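# Guide the ring along the buzz wire without touching

## Task

Carry the ring along the full length of the wire to the green section at the far end and let it hang there. Nothing, including the ring itself, may touch the thin part of the wire at any point, or the attempt fails at once. When it is in place, release it and move the gripper away. It only counts if the ring stays on the green part without the robot holding it.

## Robot and tools

Robot: one 7-joint arm with a two-finger parallel gripper and a wrist camera. There is only one arm, so each command row belongs to it alone.

Frames: the scene frame has its origin on the table top directly beneath the arm base, +z up, and +y pointing left when you face along +x. The base may be slightly tilted relative to the table. The gripper's fingers point along its own +z axis and open and close along its own y axis. end_effector_position is the spot between the finger pads when they are closed, about 2 cm behind the fingertips. Closing pushes the tips roughly 10 mm further along gripper +z. The printed hand position can be off from the real one, more so when the arm is stretched out.

Tools:
- execute_actions: takes actions, a list holding one action, one wait, or nothing. An empty list ({"actions": []}) only reports the current state. An action is {"rows": [[...]], "steps": n} with n from 1 to 15 (15 if omitted); each step is 1/30 s. Each row is used for one step; if there are fewer rows than steps, the last row repeats. A wait is {"steps": n} with n up to 300, counted from the previous result, and sends nothing new. Optional pictures (true/false) chooses whether camera images come back; by default they do. A refused call moves nothing.
- zoom_image: camera (cam_head_left, cam_head_right or cam_wrist) and region [x0, y0, x1, y1] in pixels of that camera's latest image, origin top-left, at most 504 by 504. It gives an enlarged, finer view.
- show_instructions: no arguments; shows the reference pages for the scene (there are 5 here). Moves nothing.
- finished_scene: scene, the number of the current scene. Replying without any tool call ends everything.

Row layout: exactly 8 plain numbers. The first 7 are absolute joint target angles in radians, in this order with these stated ranges: waist -6.283 to 6.283, shoulder -2.059 to 2.094, upper arm roll -6.283 to 6.283, elbow -0.192 to 3.927, forearm roll -6.283 to 6.283, wrist pitch -1.693 to 3.142, wrist roll -6.283 to 6.283. They are targets, not offsets, in the same units Joint positions prints. The 8th is the absolute gripper opening from -1 (closed) to +1 (fully open). A call is refused if a joint target exceeds a range end by more than 0.010 rad and is further out than that joint's last reported angle. True ends may differ by up to 0.010 rad; a target beyond the true end gets clipped there, and a result may then say "joint sent to its limit" (possibly referring to an earlier action still running). No such line does not prove there is room left.

Motion: joint targets move at most 3.14 rad/s, taking 0.16 s to reach that speed, and all joints are slowed together so they arrive at once. Each step the sent target stays within 0.623 rad of the measured angle, and if it would put the hand more than 70 mm from where it is measured to be, all targets are pulled back proportionally. So big moves take several calls. Between calls the arm keeps heading to the last row sent until it has nearly stopped or a step is HELD; then it needs a new action to continue.

Results: a state line with end_effector_position (m), end_effector_quat_wxyz, and linear and angular velocities (m/s, rad/s) in the scene frame. Joint positions and Joint velocities list the 7 joints in row order (rad, rad/s), then the finger-pad gap (m, m/s; 0.084 m fully open). grip_measured is the measured opening on the -1..1 command scale. "joint command not followed" means the clearance check altered or blocked targets (mounting blocks and posts count as part of the arm). HELD flags steps where your row, or part of it, was not sent. MOTOR HOT appears from 65 °C; at 80 °C an OVER-TEMPERATURE FAULT brakes the arm until it cools. A torque fault (contact load reaching a joint's limit: waist 47.5, shoulder 47.5, upper arm roll 28.5, elbow 28.5, forearm roll 28.5, wrist pitch 19, wrist roll 19 N m, held weight included) backs that joint off, freezes for 10 s and drops the rest of the call.

Gripping: to hold the ring, keep commanding an opening well under grip_measured; the larger the gap, the firmer the squeeze (about 24 N per pad at most on parts up to about 6 cm). -1 gives full force on parts about 0.5 mm thick or more. Re-sending the read grip_measured still presses lightly. Fast closing can squeeze extra hard.

Cameras: cam_head_left, cam_head_right and cam_wrist, each 504x504, returned in that order. Calibration lines give K, distortion D and T_world_to_cam mapping scene coordinates to the camera; fixed cameras may be off by a couple of degrees and millimetres, and the wrist camera pose follows the reported joints. Changed numbers are listed with pictures.

Avoid: any contact of ring, fingers or arm with the thin wire; dropping the ring; knocking anything off the table; slamming or pushing hard; long holding that overheats motors. Loose objects may get brief outside nudges. Finish by opening the gripper and withdrawing so the ring hangs freely on the green part.

Each tool is called after "Call:" in YAML: its name, and indented under it one key for each argument.

Reference images:

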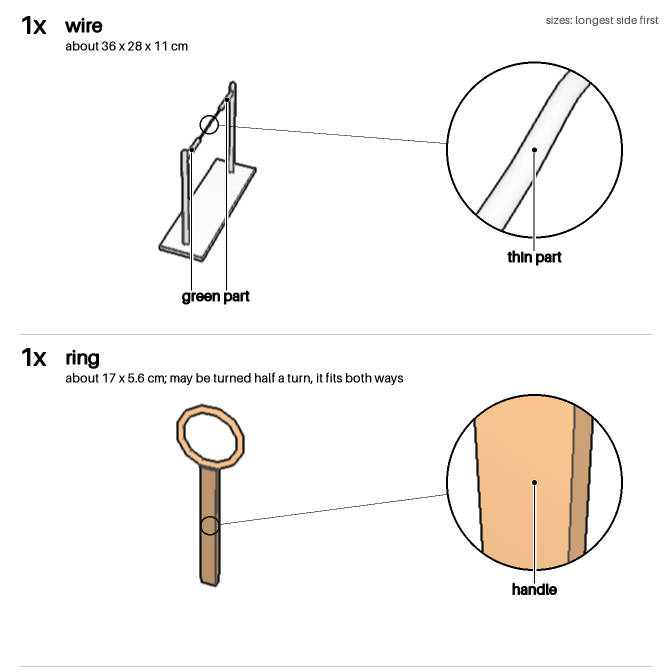

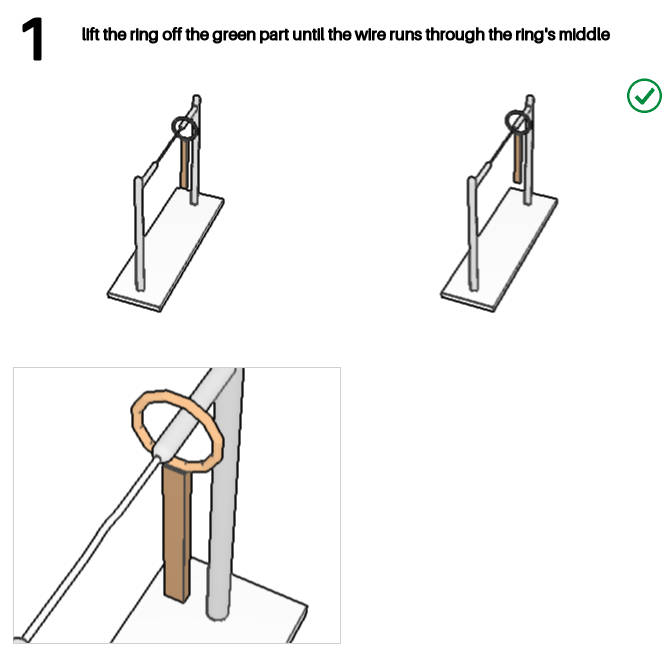

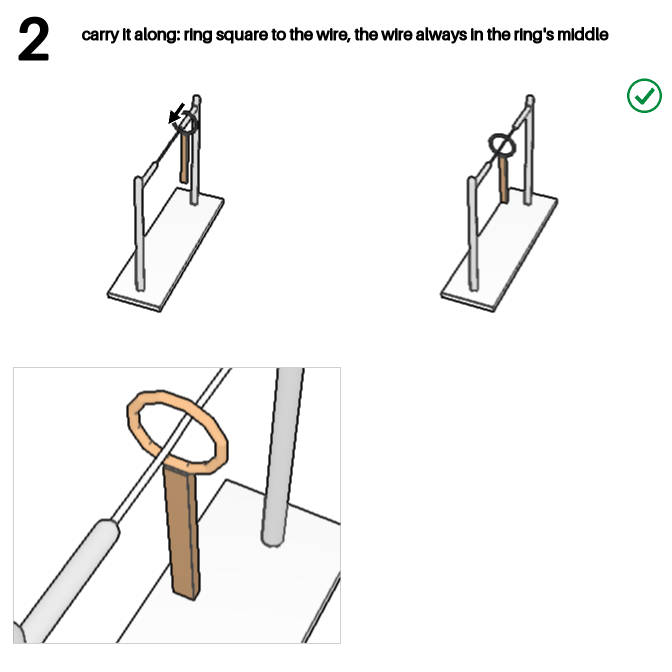

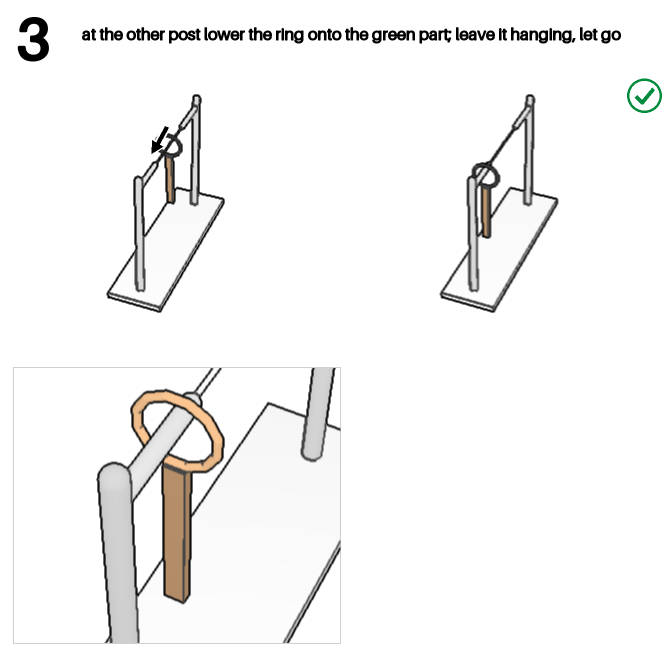

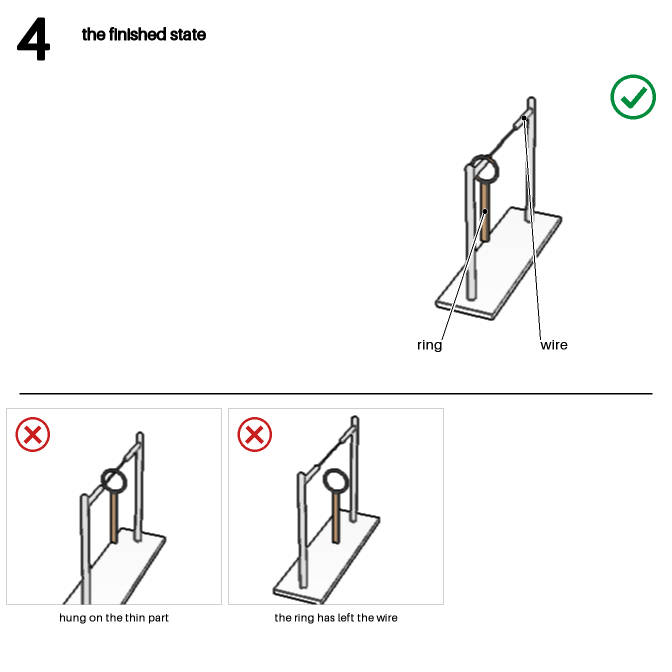

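## Session

Call:
execute_actions:
  actions: []

Scene clock: 0.00 s of 4600.00 s.
end_effector_position=(+0.2611, -0.2834, +0.2420) grip_measured=+1.00 end_effector_quat_wxyz=(+0.082, +0.086, +0.988, +0.095) end_effector_velocity=(+0.001, +0.000, +0.001) end_effector_angular_velocity=(-0.002, -0.001, +0.003)
Joint positions: [-0.994 -0.128  0.059  0.708  0.33   0.91   2.15   0.084]
Joint velocities: [ 0.002 -0.001  0.     0.001 -0.    -0.    -0.    -0.   ]

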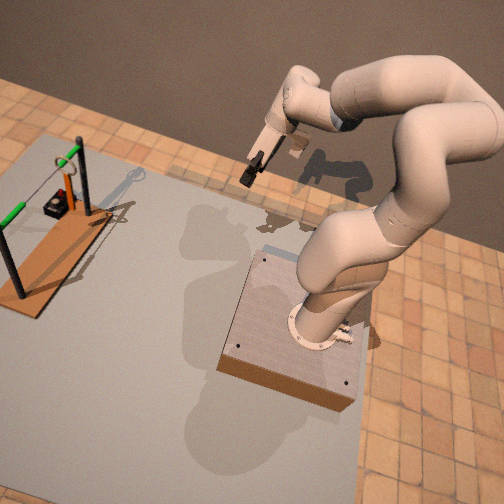

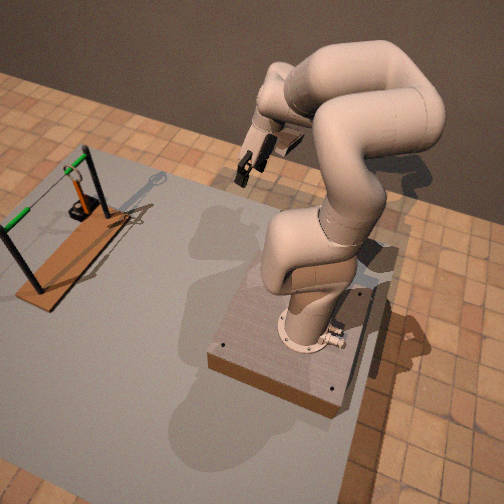

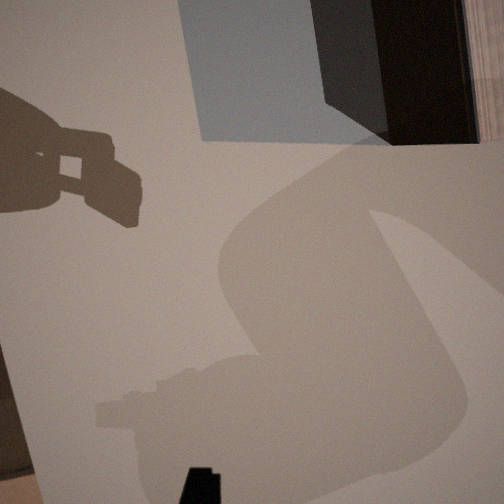

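Call:
zoom_image:
  camera: "cam_head_left"
  region: [0, 120, 160, 330]

Call:
zoom_image:
  camera: "cam_head_right"
  region: [0, 120, 160, 330]

Region (0, 120, 160, 330) of cam_head_left's 504x504 image, scaled by 2.400, with more detail than that image has; it fills the left 384 columns of this view, and the rest is white.

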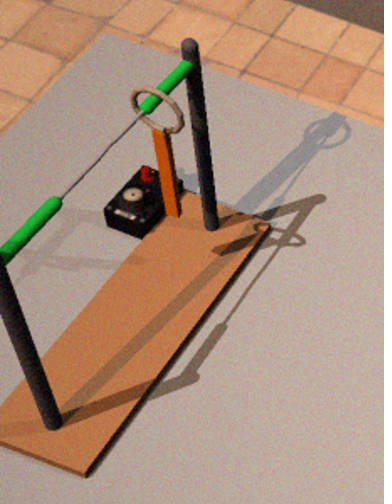

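Region (0, 120, 160, 330) of cam_head_right's 504x504 image, scaled by 2.400, with more detail than that image has; it fills the left 384 columns of this view, and the rest is white.

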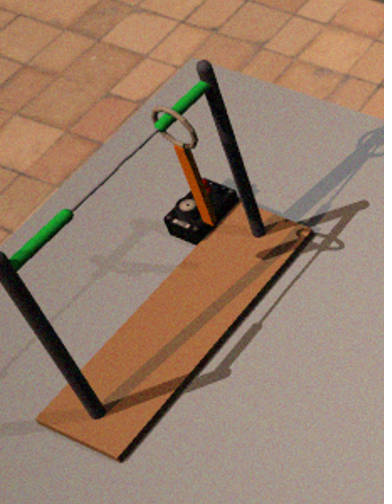

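Call:
execute_actions:
  actions:
    - {"rows":[[-0.2,0.956,0,0.904,0,-1.302,0,0.2]],"steps":15}
  pictures: false

Call:
execute_actions:
  actions:
    - {"steps":60}

Scene clock: 20.43 s of 4600.00 s.
end_effector_position=(+0.3609, -0.2610, +0.1557) grip_measured=+0.19 end_effector_quat_wxyz=(+0.050, -0.247, +0.967, +0.022) end_effector_velocity=(+0.202, +0.117, -0.231) end_effector_angular_velocity=(-0.336, -0.003, +1.470)
Joint positions: [-0.677  0.196  0.034  0.794  0.186  0.586  1.826  0.052]
Joint velocities: [ 0.643  0.755 -0.043  0.147 -0.249 -0.752 -0.753 -0.   ]
Steps of this call (steps 1 to 90: nothing new was sent; then 16.93 s passed at rest; steps 91 to 105: all 15 steps of this action). Readings (joint positions):
91: [-0.994 -0.128 0.059 0.708 0.330 0.910 2.150]
92: [-0.992 -0.126 0.059 0.709 0.329 0.907 2.147]
94: [-0.961 -0.095 0.052 0.721 0.311 0.873 2.113]
98: [-0.843 0.023 0.047 0.754 0.253 0.760 2.000]
105: the state above

Scene clock: 31.03 s of 4600.00 s.
end_effector_position=(+0.4650, -0.1957, +0.0459) grip_measured=+0.19 end_effector_quat_wxyz=(+0.055, -0.631, +0.768, -0.099) end_effector_velocity=(-0.001, +0.000, -0.001) end_effector_angular_velocity=(+0.001, +0.002, -0.001)
Joint positions: [-0.383  0.587  0.01   0.867  0.071  0.059  1.302  0.052]
Joint velocities: [-0.     0.002 -0.    -0.001  0.    -0.     0.001  0.   ]
TORQUE FAULT: the external load on joint 2 (shoulder) reached its load limit, and the arm stopped for 10 seconds. The arm's remaining commands of this call were not run. Joint 2 (shoulder) moved back by up to 3 degrees. The arm holds there, with its grip as last carried out, and accepts commands again: back off and push less far. The arm stops again, at the same cost, whenever a joint's load reaches its limit.
The stop began at step 18 of this call (marked STOPPED below). From that step on the arm followed nothing that you had sent. Nothing is kept back now, and the robot has no last target.
Steps of this call (steps 1 to 17: the robot went on to your last target; steps 18 to 318: the stop). Readings (joint positions):
1: [-0.656 0.222 0.033 0.799 0.178 0.561 1.801]
2: [-0.635 0.247 0.031 0.804 0.170 0.535 1.775]
4: [-0.597 0.300 0.028 0.813 0.155 0.483 1.723]
8: [-0.527 0.407 0.024 0.829 0.128 0.375 1.615]
18: [-0.379 0.640 0.012 0.875 0.070 0.053 1.299] STOPPED
318: the state above
camera_calibration (this result's frames):
cam_wrist: T_world_to_cam=[[-0.958535, 0.183068, -0.218395, 0.525365], [0.190371, 0.98163, -0.0126946, 0.163178], [0.212059, -0.0537443, -0.975778, 0.070077], [0, 0, 0, 1]] pos_world=[0.457656, -0.252591, 0.185188]

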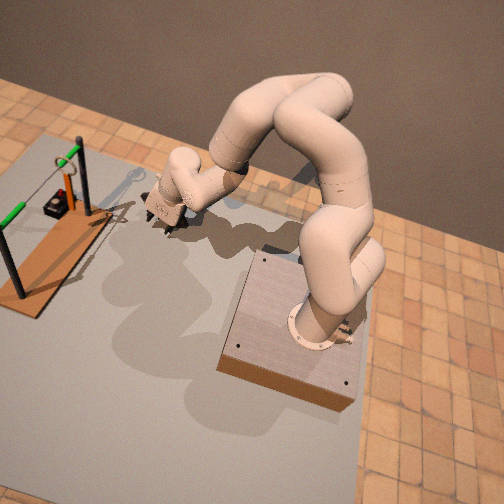

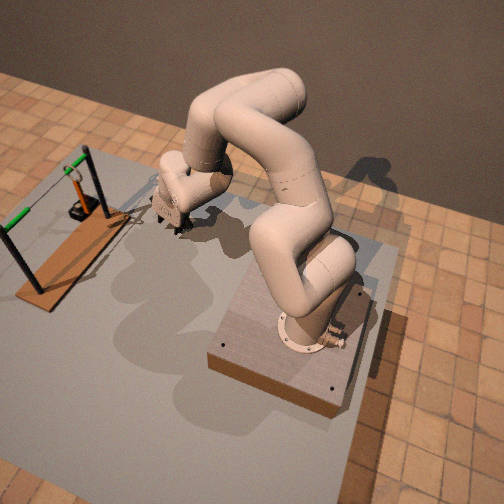

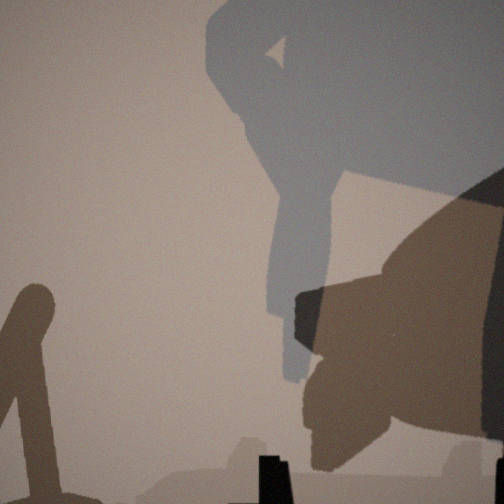

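Call:
execute_actions:
  actions:
    - {"rows":[[-0.4,0.45,0,0.87,0,-0.7,0,0.2]],"steps":15}
  pictures: false

Call:
execute_actions:
  actions:
    - {"steps":30}
  pictures: false

Call:
execute_actions:
  actions:
    - {"rows":[[-0.2,0.956,0,0.904,0,-1.302,0,0.2]],"steps":15}
  pictures: false

Call:
execute_actions:
  actions:
    - {"steps":40}

Scene clock: 34.07 s of 4600.00 s.
end_effector_position=(+0.5508, -0.2417, +0.1611) grip_measured=+0.19 end_effector_quat_wxyz=(-0.077, +0.745, -0.570, +0.337) end_effector_velocity=(+0.151, -0.079, +0.309) end_effector_angular_velocity=(-1.284, -0.637, +1.052)
Joint positions: [-0.393  0.511  0.005  0.869  0.032 -0.342  0.867  0.052]
Joint velocities: [-0.021 -0.163 -0.013  0.005 -0.084 -0.943 -1.33   0.   ]
Steps of this call (steps 1 to 76: nothing new was sent; steps 77 to 91: all 15 steps of this action). Readings (joint positions):
77: [-0.383 0.587 0.010 0.867 0.071 0.059 1.302]
78: [-0.383 0.587 0.010 0.867 0.071 0.057 1.299]
80: [-0.384 0.581 0.010 0.865 0.067 0.022 1.264]
84: [-0.388 0.550 0.007 0.869 0.052 -0.114 1.130]
91: the state above

Scene clock: 35.07 s of 4600.00 s.
end_effector_position=(+0.5885, -0.2603, +0.2870) grip_measured=+0.19 end_effector_quat_wxyz=(+0.113, +0.828, -0.174, +0.521) end_effector_velocity=(-0.000, -0.001, +0.000) end_effector_angular_velocity=(-0.003, -0.000, +0.000)
Joint positions: [-0.4    0.45   0.     0.87   0.    -0.7    0.     0.052]
Joint velocities: [-0.001  0.    -0.     0.001  0.    -0.001 -0.003  0.   ]
Steps of this call (steps 1 to 30: the robot went on to your last target). Readings (joint positions):
1: [-0.393 0.505 0.004 0.869 0.029 -0.373 0.821]
2: [-0.394 0.500 0.004 0.869 0.026 -0.404 0.772]
4: [-0.395 0.490 0.003 0.869 0.021 -0.465 0.664]
8: [-0.397 0.471 0.002 0.870 0.011 -0.578 0.392]
30: the state above

Scene clock: 35.57 s of 4600.00 s.
end_effector_position=(+0.5944, -0.1726, +0.1853) grip_measured=+0.19 end_effector_quat_wxyz=(+0.083, +0.814, -0.114, +0.563) end_effector_velocity=(-0.051, +0.229, -0.238) end_effector_angular_velocity=(-0.055, -0.194, +0.336)
Joint positions: [-0.266  0.79   0.     0.893 -0.    -1.103  0.     0.052]
Joint velocities: [ 0.331  0.827  0.005  0.053 -0.001 -0.978 -0.     0.   ]
Steps of this call (steps 1 to 15: all 15 steps of this action). Readings (joint positions):
1: [-0.400 0.450 0.000 0.870 0.000 -0.700 0.000]
2: [-0.399 0.452 -0.000 0.870 0.000 -0.703 0.000]
4: [-0.390 0.477 -0.003 0.876 0.000 -0.739 0.000]
8: [-0.342 0.597 0.001 0.879 -0.000 -0.873 0.000]
15: the state above

Scene clock: 36.90 s of 4600.00 s.
end_effector_position=(+0.5777, -0.1278, +0.1402) grip_measured=+0.19 end_effector_quat_wxyz=(+0.067, +0.805, -0.086, +0.583) end_effector_velocity=(-0.000, -0.001, -0.000) end_effector_angular_velocity=(-0.001, +0.001, -0.000)
Joint positions: [-0.2    0.956 -0.     0.904  0.    -1.302  0.     0.052]
Joint velocities: [-0.001  0.    -0.    -0.    -0.     0.    -0.002 -0.   ]
Steps of this call (steps 1 to 30: the robot went on to your last target; steps 31 to 40: nothing new was sent). Readings (joint positions):
1: [-0.255 0.817 0.000 0.894 -0.000 -1.136 0.000]
2: [-0.244 0.844 0.000 0.896 -0.000 -1.168 0.000]
4: [-0.224 0.894 0.001 0.899 -0.000 -1.226 0.000]
8: [-0.205 0.941 0.001 0.902 -0.000 -1.283 -0.000]
40: the state above
The arm was judged still, so your last target was given up. Only a new action makes it travel on or press farther. Fingers that are still opening or closing keep moving.
camera_calibration (this result's frames):
cam_wrist: T_world_to_cam=[[-0.218389, -0.97582, 0.00902378, 0.0339435], [-0.332046, 0.0656105, -0.940978, 0.391136], [0.917634, -0.208496, -0.338346, -0.374905], [0, 0, 0, 1]] pos_world=[0.481313, -0.0707059, 0.240897]

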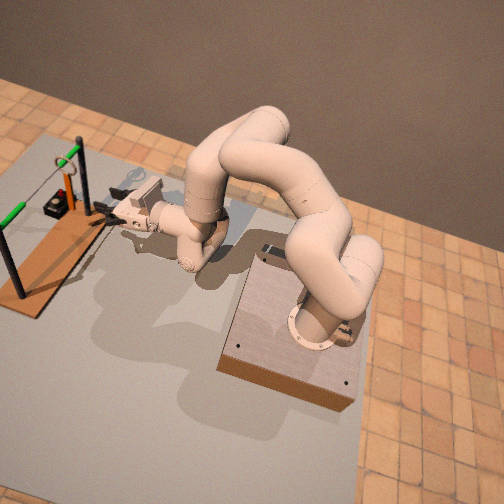

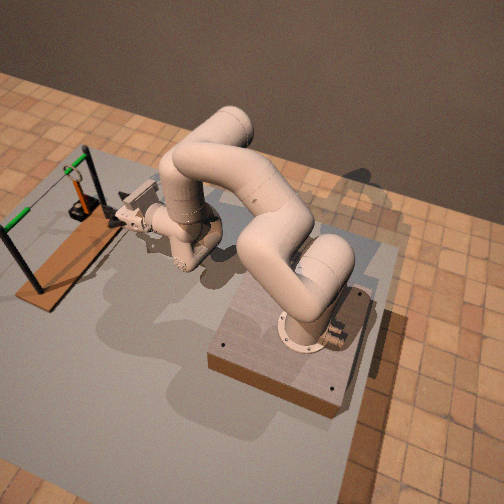

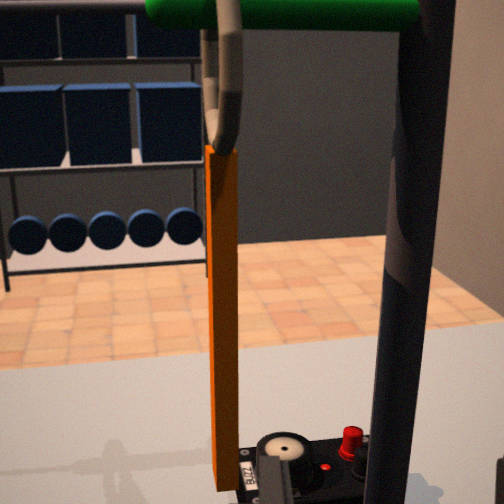

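Call:
execute_actions:
  actions:
    - {"rows":[[-0.14,0.962,0,1.049,0,-1.163,0,0.2]],"steps":15}
  pictures: false

Call:
execute_actions:
  actions:
    - {"steps":15}

Scene clock: 50.10 s of 4600.00 s.
end_effector_position=(+0.6305, -0.1015, +0.1495) grip_measured=+0.19 end_effector_quat_wxyz=(+0.050, +0.808, -0.063, +0.584) end_effector_velocity=(+0.009, +0.003, +0.002) end_effector_angular_velocity=(+0.000, +0.001, +0.007)
Joint positions: [-0.141  0.962 -0.001  1.046  0.    -1.165  0.     0.052]
Joint velocities: [ 0.007  0.002 -0.001  0.026 -0.     0.026  0.     0.   ]
Steps of this call (steps 1 to 90: nothing new was sent; then 9.70 s passed at rest; steps 91 to 105: all 15 steps of this action). Readings (joint positions):
91: [-0.200 0.956 -0.000 0.904 -0.000 -1.302 0.000]
92: [-0.199 0.956 -0.000 0.906 0.000 -1.299 0.000]
94: [-0.188 0.959 -0.002 0.935 0.000 -1.268 0.000]
98: [-0.150 0.959 0.003 1.023 -0.000 -1.192 -0.000]
105: the state above

Scene clock: 50.60 s of 4600.00 s.
end_effector_position=(+0.6318, -0.1005, +0.1501) grip_measured=+0.19 end_effector_quat_wxyz=(+0.049, +0.807, -0.062, +0.585) end_effector_velocity=(-0.000, +0.001, -0.000) end_effector_angular_velocity=(-0.000, +0.001, +0.001)
Joint positions: [-0.14   0.962 -0.     1.049  0.    -1.163  0.     0.052]
Joint velocities: [ 0.001  0.     0.    -0.    -0.     0.    -0.001  0.   ]
Steps of this call (steps 1 to 15: the robot went on to your last target). Readings (joint positions):
1: [-0.141 0.962 -0.001 1.046 0.000 -1.165 0.000]
2: [-0.141 0.962 -0.000 1.047 0.000 -1.164 0.000]
4: [-0.141 0.962 -0.000 1.048 0.000 -1.164 0.000]
8: [-0.140 0.962 -0.000 1.049 0.000 -1.163 0.000]
15: the state above
The arm was judged still, so your last target was given up. Only a new action makes it travel on or press farther. Fingers that are still opening or closing keep moving.
camera_calibration (this result's frames):
cam_wrist: T_world_to_cam=[[-0.159544, -0.987147, 0.0092881, 0.0339873], [-0.335886, 0.0454343, -0.940806, 0.416969], [0.928292, -0.15322, -0.338818, -0.416622], [0, 0, 0, 1]] pos_world=[0.532223, -0.0492289, 0.250813]

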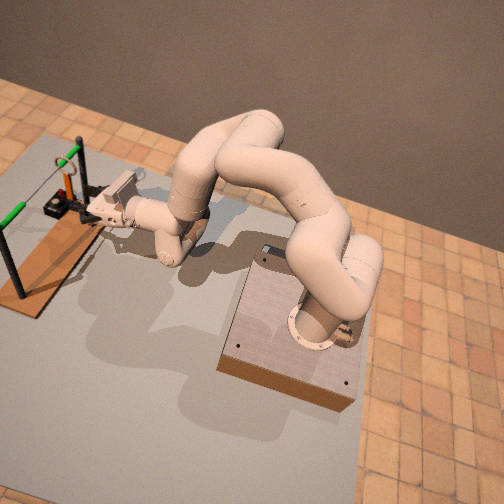

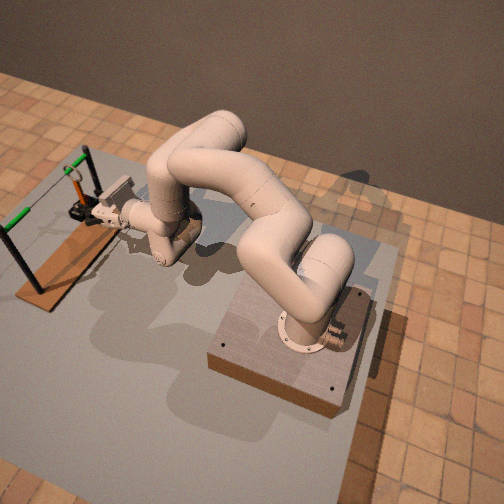

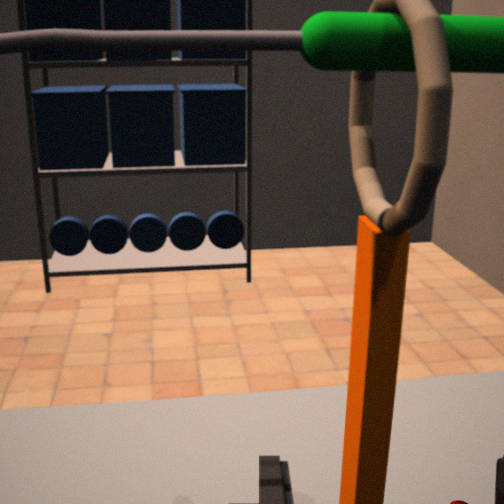

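Call:
execute_actions:
  actions:
    - {"rows":[[-0.14,1.018,0,1.2255,0,-1.0425,0,0.2]],"steps":15}
  pictures: false

Call:
execute_actions:
  actions:
    - {"steps":15}

Scene clock: 56.73 s of 4600.00 s.
end_effector_position=(+0.6762, -0.1075, +0.1499) grip_measured=+0.19 end_effector_quat_wxyz=(+0.049, +0.808, -0.062, +0.584) end_effector_velocity=(+0.008, -0.000, -0.001) end_effector_angular_velocity=(-0.000, +0.002, +0.001)
Joint positions: [-0.14   1.017 -0.     1.222 -0.    -1.045 -0.     0.052]
Joint velocities: [ 0.001  0.011 -0.     0.033  0.     0.024 -0.001  0.   ]
Steps of this call (steps 1 to 90: nothing new was sent; then 2.63 s passed at rest; steps 91 to 105: all 15 steps of this action). Readings (joint positions):
91: [-0.140 0.962 0.000 1.049 -0.000 -1.163 -0.000]
92: [-0.140 0.963 -0.000 1.051 -0.000 -1.161 0.000]
94: [-0.140 0.974 -0.000 1.082 -0.000 -1.138 -0.000]
98: [-0.140 1.005 0.000 1.189 0.000 -1.070 0.000]
105: the state above

Scene clock: 57.23 s of 4600.00 s.
end_effector_position=(+0.6772, -0.1077, +0.1502) grip_measured=+0.19 end_effector_quat_wxyz=(+0.049, +0.807, -0.062, +0.585) end_effector_velocity=(+0.000, +0.001, -0.000) end_effector_angular_velocity=(-0.001, +0.001, +0.002)
Joint positions: [-0.14   1.018 -0.     1.225 -0.    -1.043 -0.     0.052]
Joint velocities: [ 0.001  0.001  0.     0.001 -0.     0.    -0.001  0.   ]
Steps of this call (steps 1 to 15: the robot went on to your last target). Readings (joint positions):
1: [-0.140 1.017 -0.000 1.223 -0.000 -1.044 -0.000]
2: [-0.140 1.018 -0.000 1.223 -0.000 -1.044 -0.000]
4: [-0.140 1.018 -0.000 1.224 -0.000 -1.043 -0.000]
8: [-0.140 1.018 -0.000 1.225 -0.000 -1.043 -0.000]
15: the state above
The arm was judged still, so your last target was given up. Only a new action makes it travel on or press farther. Fingers that are still opening or closing keep moving.
camera_calibration (this result's frames):
cam_wrist: T_world_to_cam=[[-0.159471, -0.987159, 0.00926992, 0.0340825], [-0.335859, 0.0454215, -0.940817, 0.432675], [0.928315, -0.153146, -0.338789, -0.459843], [0, 0, 0, 1]] pos_world=[0.577632, -0.0564311, 0.250962]

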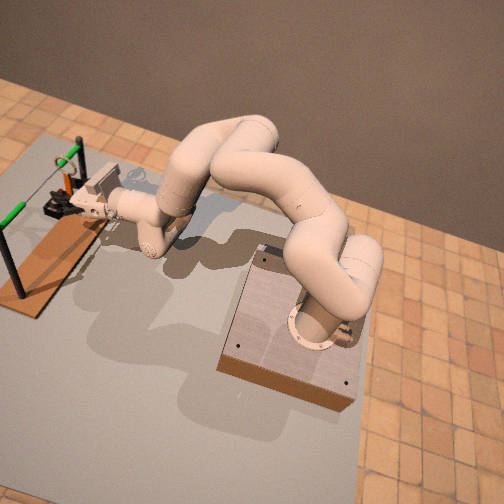

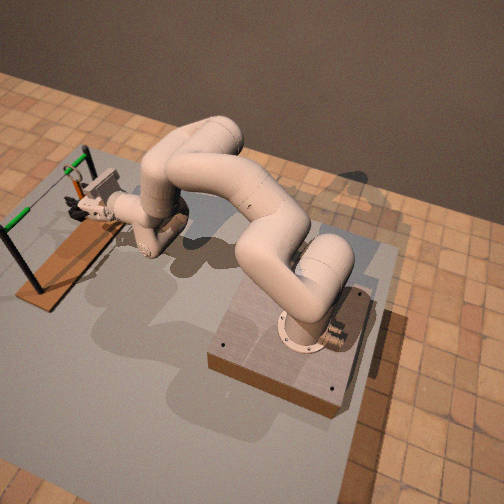

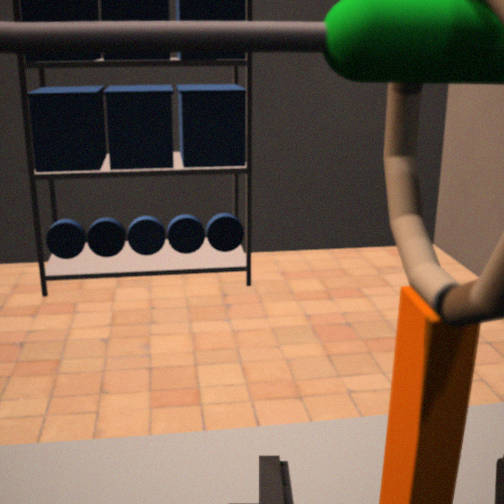

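Call:
execute_actions:
  actions:
    - {"rows":[[-0.14,1.018,0,1.2255,0,-1.0425,0,0.0],[-0.14,1.018,0,1.2255,0,-1.0425,0,-0.2],[-0.14,1.018,0,1.2255,0,-1.0425,0,-0.4],[-0.14,1.018,0,1.2255,0,-1.0425,0,-0.5],[-0.14,1.018,0,1.2255,0,-1.0425,0,-0.6],[-0.14,1.018,0,1.2255,0,-1.0425,0,-0.7],[-0.14,1.018,0,1.2255,0,-1.0425,0,-0.75],[-0.14,1.018,0,1.2255,0,-1.0425,0,-0.8],[-0.14,1.018,0,1.2255,0,-1.0425,0,-0.85],[-0.14,1.018,0,1.2255,0,-1.0425,0,-0.9],[-0.14,1.018,0,1.2255,0,-1.0425,0,-0.95],[-0.14,1.018,0,1.2255,0,-1.0425,0,-1]],"steps":15}
  pictures: false

Call:
execute_actions:
  actions:
    - {"steps":20}

Scene clock: 63.43 s of 4600.00 s.
end_effector_position=(+0.6772, -0.1076, +0.1502) grip_measured=-0.82 end_effector_quat_wxyz=(+0.049, +0.807, -0.062, +0.585) end_effector_velocity=(+0.000, +0.001, -0.000) end_effector_angular_velocity=(-0.001, -0.000, +0.001)
Joint positions: [-0.14   1.018  0.     1.226 -0.    -1.042 -0.     0.008]
Joint velocities: [ 0.001  0.001  0.     0.001  0.    -0.    -0.001 -0.   ]
Steps of this call (steps 1 to 90: nothing new was sent; then 2.70 s passed at rest; steps 91 to 105: all 15 steps of this action). Readings (joint positions):
91: [-0.140 1.018 0.000 1.225 -0.000 -1.043 -0.000]
92: [-0.140 1.018 0.000 1.225 -0.000 -1.043 0.000]
94: [-0.140 1.018 -0.000 1.226 -0.000 -1.042 0.000]
98: [-0.140 1.018 0.000 1.226 -0.000 -1.042 0.000]
105: the state above

Scene clock: 64.10 s of 4600.00 s.
end_effector_position=(+0.6772, -0.1076, +0.1502) grip_measured=-0.82 end_effector_quat_wxyz=(+0.049, +0.807, -0.062, +0.585) end_effector_velocity=(-0.000, -0.001, +0.000) end_effector_angular_velocity=(-0.000, +0.000, -0.001)
Joint positions: [-0.14   1.018  0.     1.226 -0.    -1.043 -0.     0.008]
Joint velocities: [-0.001 -0.     0.    -0.001  0.    -0.    -0.    -0.   ]
Steps of this call (steps 1 to 15: the robot went on to your last target; steps 16 to 20: nothing new was sent). Readings (joint positions):
1: [-0.140 1.018 0.000 1.226 -0.000 -1.042 -0.000]
2: [-0.140 1.018 0.000 1.226 -0.000 -1.042 -0.000]
4: [-0.140 1.018 0.000 1.226 -0.000 -1.042 -0.000]
8: [-0.140 1.018 0.000 1.226 -0.000 -1.042 -0.000]
20: the state above
The arm was judged still, so your last target was given up. Only a new action makes it travel on or press farther. Fingers that are still opening or closing keep moving.
camera_calibration (this result's frames):
cam_wrist: T_world_to_cam=[[-0.159457, -0.987161, 0.00926707, 0.0340823], [-0.335825, 0.0454141, -0.940829, 0.432674], [0.928329, -0.153134, -0.338755, -0.459871], [0, 0, 0, 1]] pos_world=[0.577649, -0.0564269, 0.250973]

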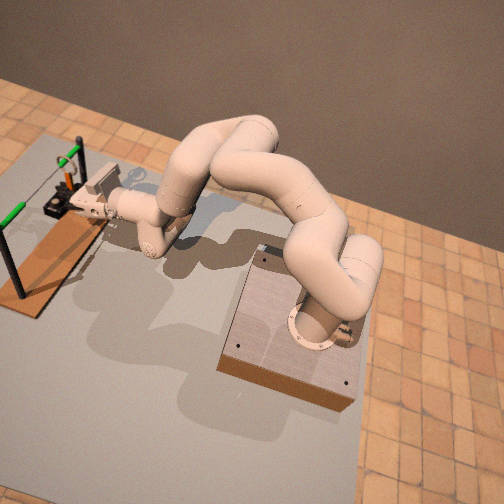

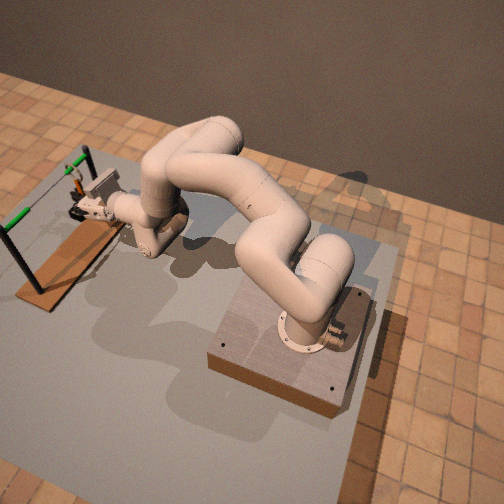

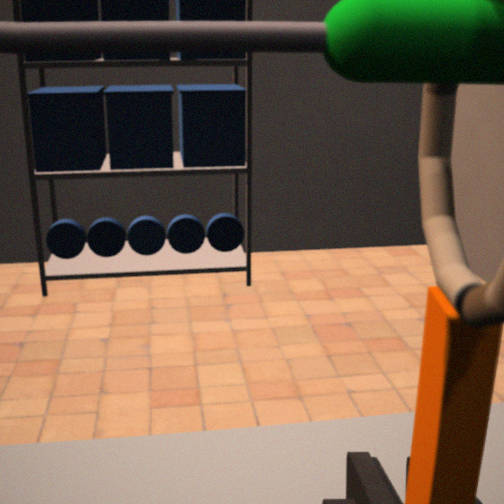

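Call:
execute_actions:
  actions:
    - {"rows":[[-0.14,1.003,0,1.216,0,-1.037,0,-1],[-0.14,1.003,0,1.216,0,-1.037,0,-1],[-0.14,1.003,0,1.216,0,-1.037,0,-1],[-0.14,0.988,0,1.206,0,-1.031,0,-1],[-0.14,0.988,0,1.206,0,-1.031,0,-1],[-0.14,0.988,0,1.206,0,-1.031,0,-1],[-0.14,0.9722,0,1.1964,0,-1.0258,0,-1]],"steps":15}
  pictures: false

Call:
execute_actions:
  actions:
    - {"steps":15}

Call:
zoom_image:
  camera: "cam_head_left"
  region: [20, 130, 120, 230]

Scene clock: 71.93 s of 4600.00 s.
end_effector_position=(+0.6774, -0.1076, +0.1647) grip_measured=-0.82 end_effector_quat_wxyz=(+0.049, +0.807, -0.062, +0.585) end_effector_velocity=(-0.003, +0.001, +0.003) end_effector_angular_velocity=(+0.004, +0.011, -0.000)
Joint positions: [-0.14   0.974 -0.     1.198  0.    -1.027  0.     0.008]
Joint velocities: [ 0.    -0.023  0.    -0.023 -0.     0.012  0.002  0.   ]
Steps of this call (steps 1 to 90: nothing new was sent; then 4.33 s passed at rest; steps 91 to 105: all 15 steps of this action). Readings (joint positions):
91: [-0.140 1.018 -0.000 1.225 0.000 -1.042 0.000]
92: [-0.140 1.017 0.000 1.225 0.000 -1.042 0.000]
94: [-0.140 1.012 -0.000 1.221 0.000 -1.040 0.000]
98: [-0.140 0.996 -0.000 1.211 0.000 -1.034 0.000]
105: the state above

Scene clock: 72.43 s of 4600.00 s.
end_effector_position=(+0.6772, -0.1075, +0.1652) grip_measured=-0.82 end_effector_quat_wxyz=(+0.049, +0.807, -0.062, +0.585) end_effector_velocity=(-0.000, +0.001, -0.000) end_effector_angular_velocity=(+0.001, +0.001, +0.001)
Joint positions: [-0.14   0.972  0.     1.196  0.    -1.026  0.     0.008]
Joint velocities: [ 0.002  0.     0.    -0.001 -0.     0.     0.001  0.   ]
Steps of this call (steps 1 to 15: the robot went on to your last target). Readings (joint positions):
1: [-0.140 0.974 -0.000 1.198 0.000 -1.026 0.000]
2: [-0.140 0.973 -0.000 1.197 0.000 -1.026 0.000]
4: [-0.140 0.973 0.000 1.197 0.000 -1.026 0.000]
8: [-0.140 0.973 0.000 1.196 0.000 -1.026 0.000]
15: the state above
The arm was judged still, so your last target was given up. Only a new action makes it travel on or press farther. Fingers that are still opening or closing keep moving.
camera_calibration (this result's frames):
cam_wrist: T_world_to_cam=[[-0.15947, -0.987159, 0.00926876, 0.0340515], [-0.335885, 0.0454269, -0.940807, 0.446817], [0.928305, -0.153144, -0.338816, -0.454715], [0, 0, 0, 1]] pos_world=[0.577623, -0.0563201, 0.265988]

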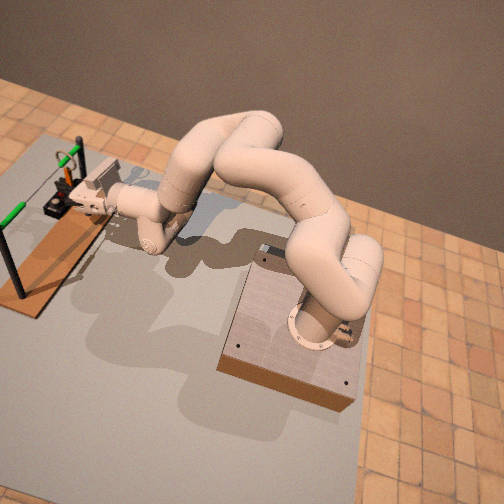

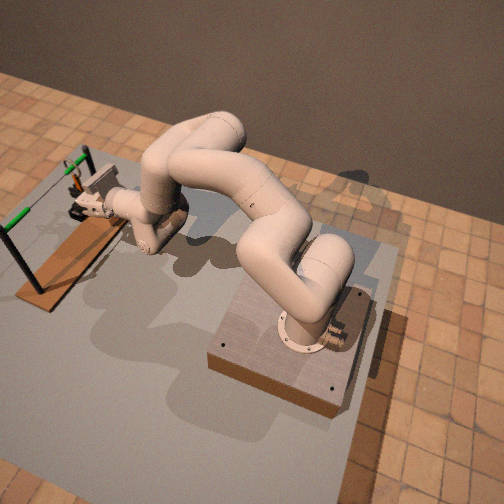

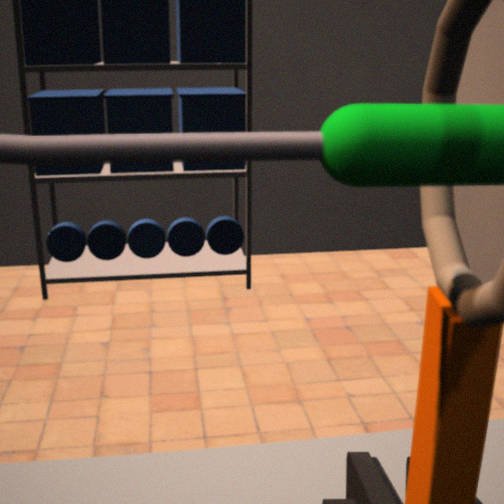

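Region (20, 130, 120, 230) of cam_head_left's 504x504 image, scaled by 5.040, with more detail than that image has.

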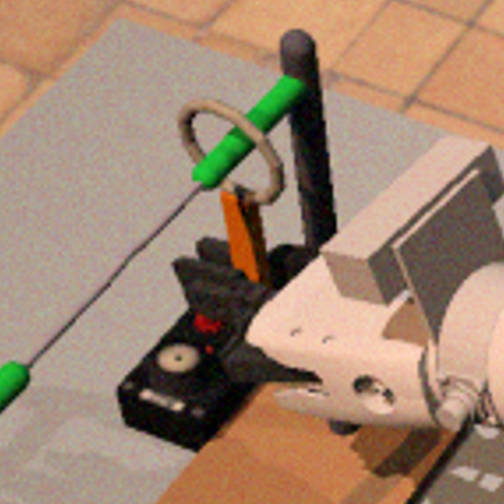

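Call:
execute_actions:
  actions:
    - {"rows":[[-0.13,0.971,0,1.194,0,-1.027,0,-1],[-0.12,0.970,0,1.191,0,-1.029,0,-1],[-0.11,0.969,0,1.188,0,-1.031,0,-1],[-0.10,0.968,0,1.185,0,-1.033,0,-1],[-0.09,0.967,0,1.182,0,-1.035,0,-1],[-0.08,0.966,0,1.179,0,-1.037,0,-1],[-0.07,0.965,0,1.177,0,-1.038,0,-1],[-0.06,0.964,0,1.175,0,-1.04,0,-1],[-0.05,0.964,0,1.173,0,-1.041,0,-1],[-0.041,0.9633,0,1.172,0,-1.0413,0,-1]],"steps":15}
  pictures: false

Call:
execute_actions:
  actions:
    - {"steps":15}

Call:
zoom_image:
  camera: "cam_head_left"
  region: [0, 140, 100, 240]

Call:
zoom_image:
  camera: "cam_head_right"
  region: [0, 140, 100, 240]

Scene clock: 79.60 s of 4600.00 s.
end_effector_position=(+0.6788, -0.0443, +0.1649) grip_measured=-0.82 end_effector_quat_wxyz=(+0.022, +0.810, -0.025, +0.586) end_effector_velocity=(-0.000, +0.070, -0.000) end_effector_angular_velocity=(-0.004, +0.001, +0.104)
Joint positions: [-0.049  0.964  0.002  1.174 -0.    -1.04  -0.     0.008]
Joint velocities: [ 0.106 -0.007 -0.004 -0.02   0.    -0.013 -0.    -0.   ]
Steps of this call (steps 1 to 90: nothing new was sent; then 3.67 s passed at rest; steps 91 to 105: all 15 steps of this action). Readings (joint positions):
91: [-0.140 0.972 -0.000 1.196 0.000 -1.026 -0.000]
92: [-0.139 0.972 -0.000 1.196 0.000 -1.026 0.000]
94: [-0.134 0.971 -0.001 1.195 0.000 -1.027 0.000]
98: [-0.105 0.968 -0.000 1.186 0.000 -1.032 0.000]
105: the state above

Scene clock: 80.10 s of 4600.00 s.
end_effector_position=(+0.6786, -0.0399, +0.1649) grip_measured=-0.82 end_effector_quat_wxyz=(+0.021, +0.810, -0.022, +0.586) end_effector_velocity=(+0.000, +0.001, -0.000) end_effector_angular_velocity=(-0.000, -0.000, +0.002)
Joint positions: [-0.041  0.963 -0.     1.172  0.    -1.041  0.     0.008]
Joint velocities: [ 0.002  0.001  0.     0.001  0.     0.    -0.001  0.   ]
Steps of this call (steps 1 to 15: the robot went on to your last target). Readings (joint positions):
1: [-0.047 0.964 0.002 1.173 -0.000 -1.040 -0.000]
2: [-0.045 0.964 0.001 1.173 -0.000 -1.041 -0.000]
4: [-0.044 0.963 -0.000 1.173 0.000 -1.041 0.000]
8: [-0.042 0.963 -0.001 1.172 0.000 -1.041 0.000]
15: the state above
The arm was judged still, so your last target was given up. Only a new action makes it travel on or press farther. Fingers that are still opening or closing keep moving.
camera_calibration (this result's frames):
cam_wrist: T_world_to_cam=[[-0.0614516, -0.998063, 0.00970592, 0.0339806], [-0.339365, 0.0117481, -0.940581, 0.444832], [0.938645, -0.0610941, -0.33943, -0.448987], [0, 0, 0, 1]] pos_world=[0.574488, 0.00125843, 0.265672]

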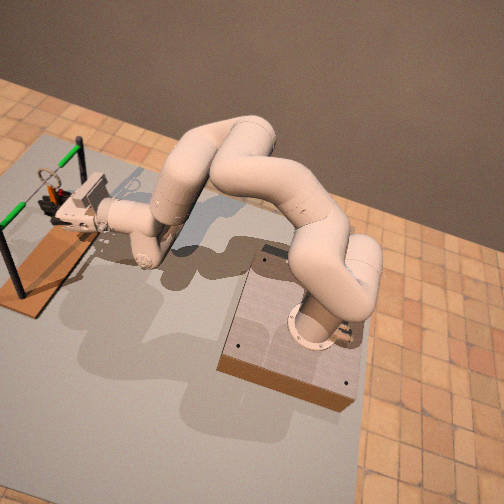

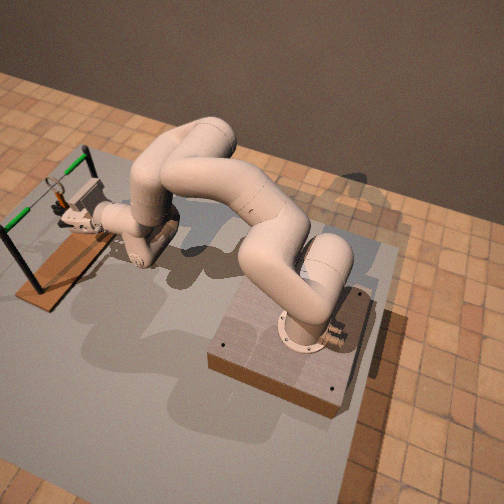

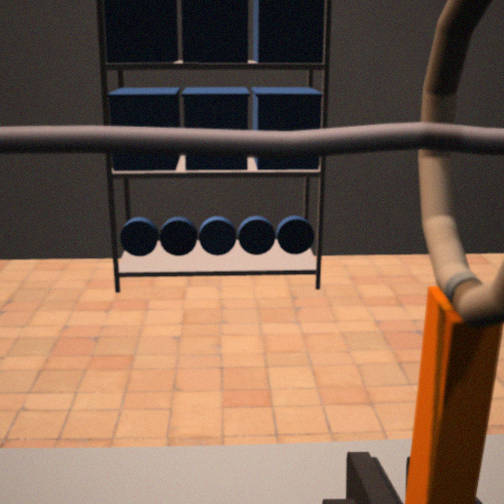

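Region (0, 140, 100, 240) of cam_head_left's 504x504 image, scaled by 5.040, with more detail than that image has.

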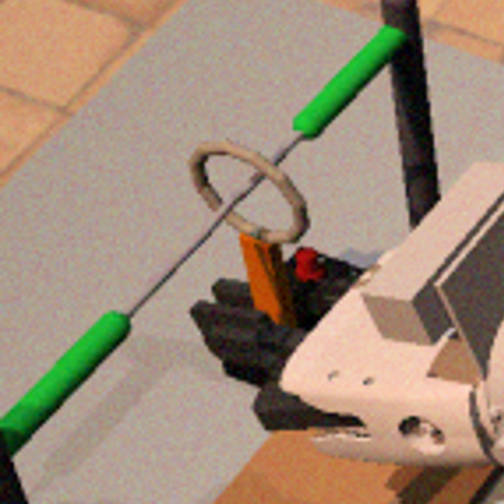

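Region (0, 140, 100, 240) of cam_head_right's 504x504 image, scaled by 5.040, with more detail than that image has.

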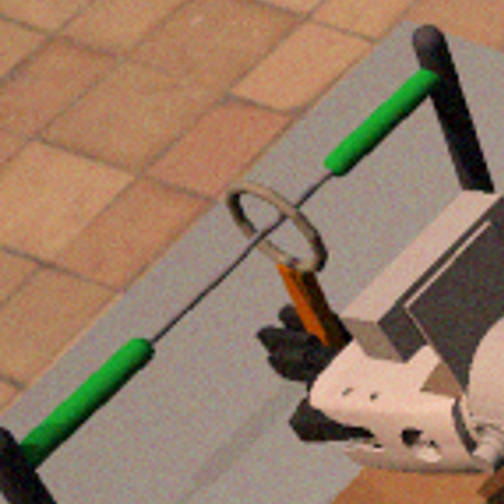

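Well centred. Continue to y≈0.06 (angle 0.088 → q1 0.106).

Call:
execute_actions:
  actions:
    - {"rows":[[-0.03,0.9633,0,1.172,0,-1.0413,0,-1],[-0.02,0.9633,0,1.172,0,-1.0413,0,-1],[-0.01,0.9633,0,1.172,0,-1.0413,0,-1],[0,0.9633,0,1.172,0,-1.0413,0,-1],[0.01,0.9633,0,1.172,0,-1.0413,0,-1],[0.02,0.9633,0,1.172,0,-1.0413,0,-1],[0.03,0.964,0,1.174,0,-1.04,0,-1],[0.04,0.964,0,1.174,0,-1.04,0,-1],[0.05,0.965,0,1.177,0,-1.038,0,-1],[0.06,0.966,0,1.179,0,-1.037,0,-1],[0.07,0.967,0,1.182,0,-1.035,0,-1],[0.08,0.968,0,1.185,0,-1.033,0,-1],[0.09,0.969,0,1.187,0,-1.032,0,-1],[0.10,0.970,0,1.19,0,-1.03,0,-1],[0.106,0.970,0,1.19,0,-1.03,0,-1]],"steps":15}
  pictures: false

Call:
execute_actions:
  actions:
    - {"steps":25}

Call:
zoom_image:
  camera: "cam_head_right"
  region: [0, 160, 100, 260]

Scene clock: 85.33 s of 4600.00 s.
end_effector_position=(+0.6813, +0.0305, +0.1643) grip_measured=-0.82 end_effector_quat_wxyz=(-0.010, +0.810, +0.020, +0.586) end_effector_velocity=(+0.007, +0.198, -0.004) end_effector_angular_velocity=(-0.003, +0.004, +0.290)
Joint positions: [ 0.062  0.967  0.     1.181 -0.    -1.036 -0.     0.008]
Joint velocities: [ 0.292  0.027 -0.003  0.066  0.001  0.041  0.    -0.   ]
Steps of this call (steps 1 to 90: nothing new was sent; then 1.73 s passed at rest; steps 91 to 105: all 15 steps of this action). Readings (joint positions):
91: [-0.041 0.963 -0.000 1.172 0.000 -1.041 0.000]
92: [-0.040 0.963 -0.000 1.172 0.000 -1.041 0.000]
94: [-0.035 0.963 -0.001 1.172 0.000 -1.041 0.000]
98: [-0.005 0.963 -0.000 1.172 0.000 -1.041 0.000]
105: the state above

Scene clock: 86.17 s of 4600.00 s.
end_effector_position=(+0.6816, +0.0604, +0.1640) grip_measured=-0.82 end_effector_quat_wxyz=(-0.022, +0.809, +0.038, +0.585) end_effector_velocity=(+0.000, +0.000, +0.001) end_effector_angular_velocity=(+0.000, -0.001, +0.000)
Joint positions: [ 0.106  0.97  -0.     1.19   0.    -1.03   0.     0.008]
Joint velocities: [-0.    -0.002  0.    -0.    -0.     0.     0.    -0.   ]
Steps of this call (steps 1 to 25: the robot went on to your last target). Readings (joint positions):
1: [0.071 0.967 0.000 1.183 -0.000 -1.034 -0.000]
2: [0.081 0.968 0.001 1.185 -0.000 -1.033 -0.000]
4: [0.094 0.969 0.002 1.187 -0.000 -1.032 -0.000]
8: [0.103 0.970 0.000 1.189 -0.000 -1.030 -0.000]
25: the state above
camera_calibration (this result's frames):
cam_wrist: T_world_to_cam=[[0.0856075, -0.996278, 0.0100392, 0.0339663], [-0.338468, -0.0385576, -0.940188, 0.44618], [0.937076, 0.0770892, -0.340509, -0.453072], [0, 0, 0, 1]] pos_world=[0.572672, 0.0859705, 0.264877]

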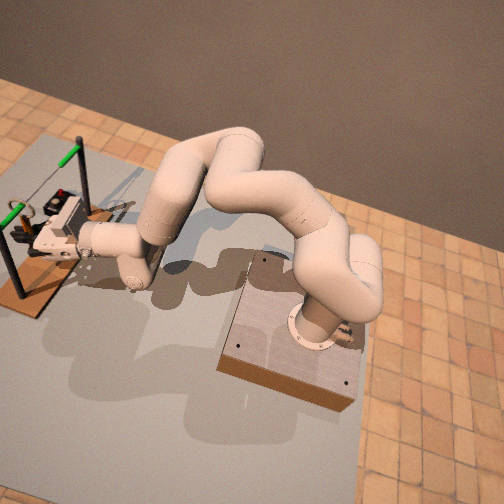

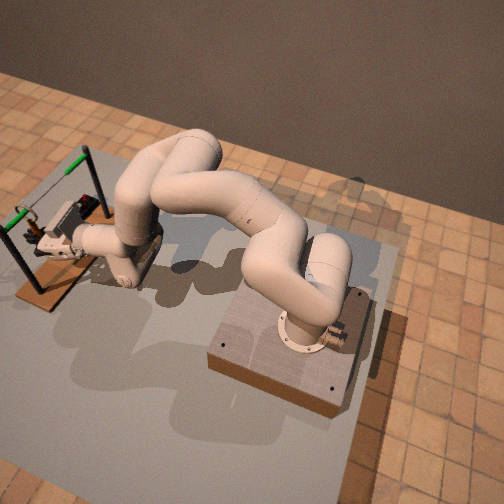

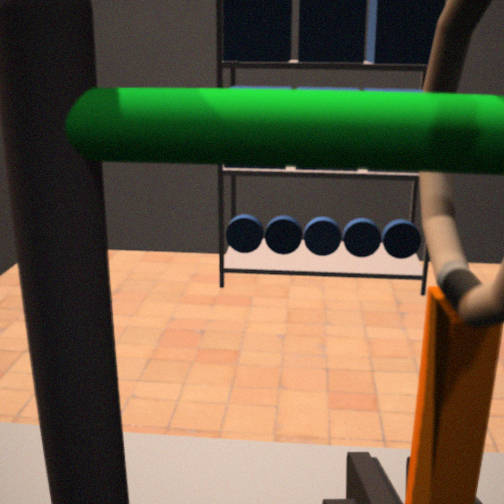

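Region (0, 160, 100, 260) of cam_head_right's 504x504 image, scaled by 5.040, with more detail than that image has.

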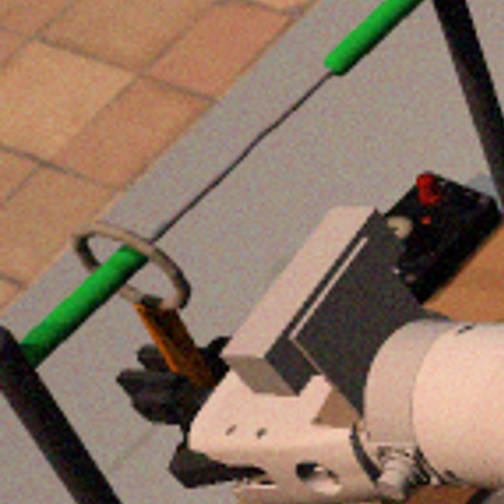

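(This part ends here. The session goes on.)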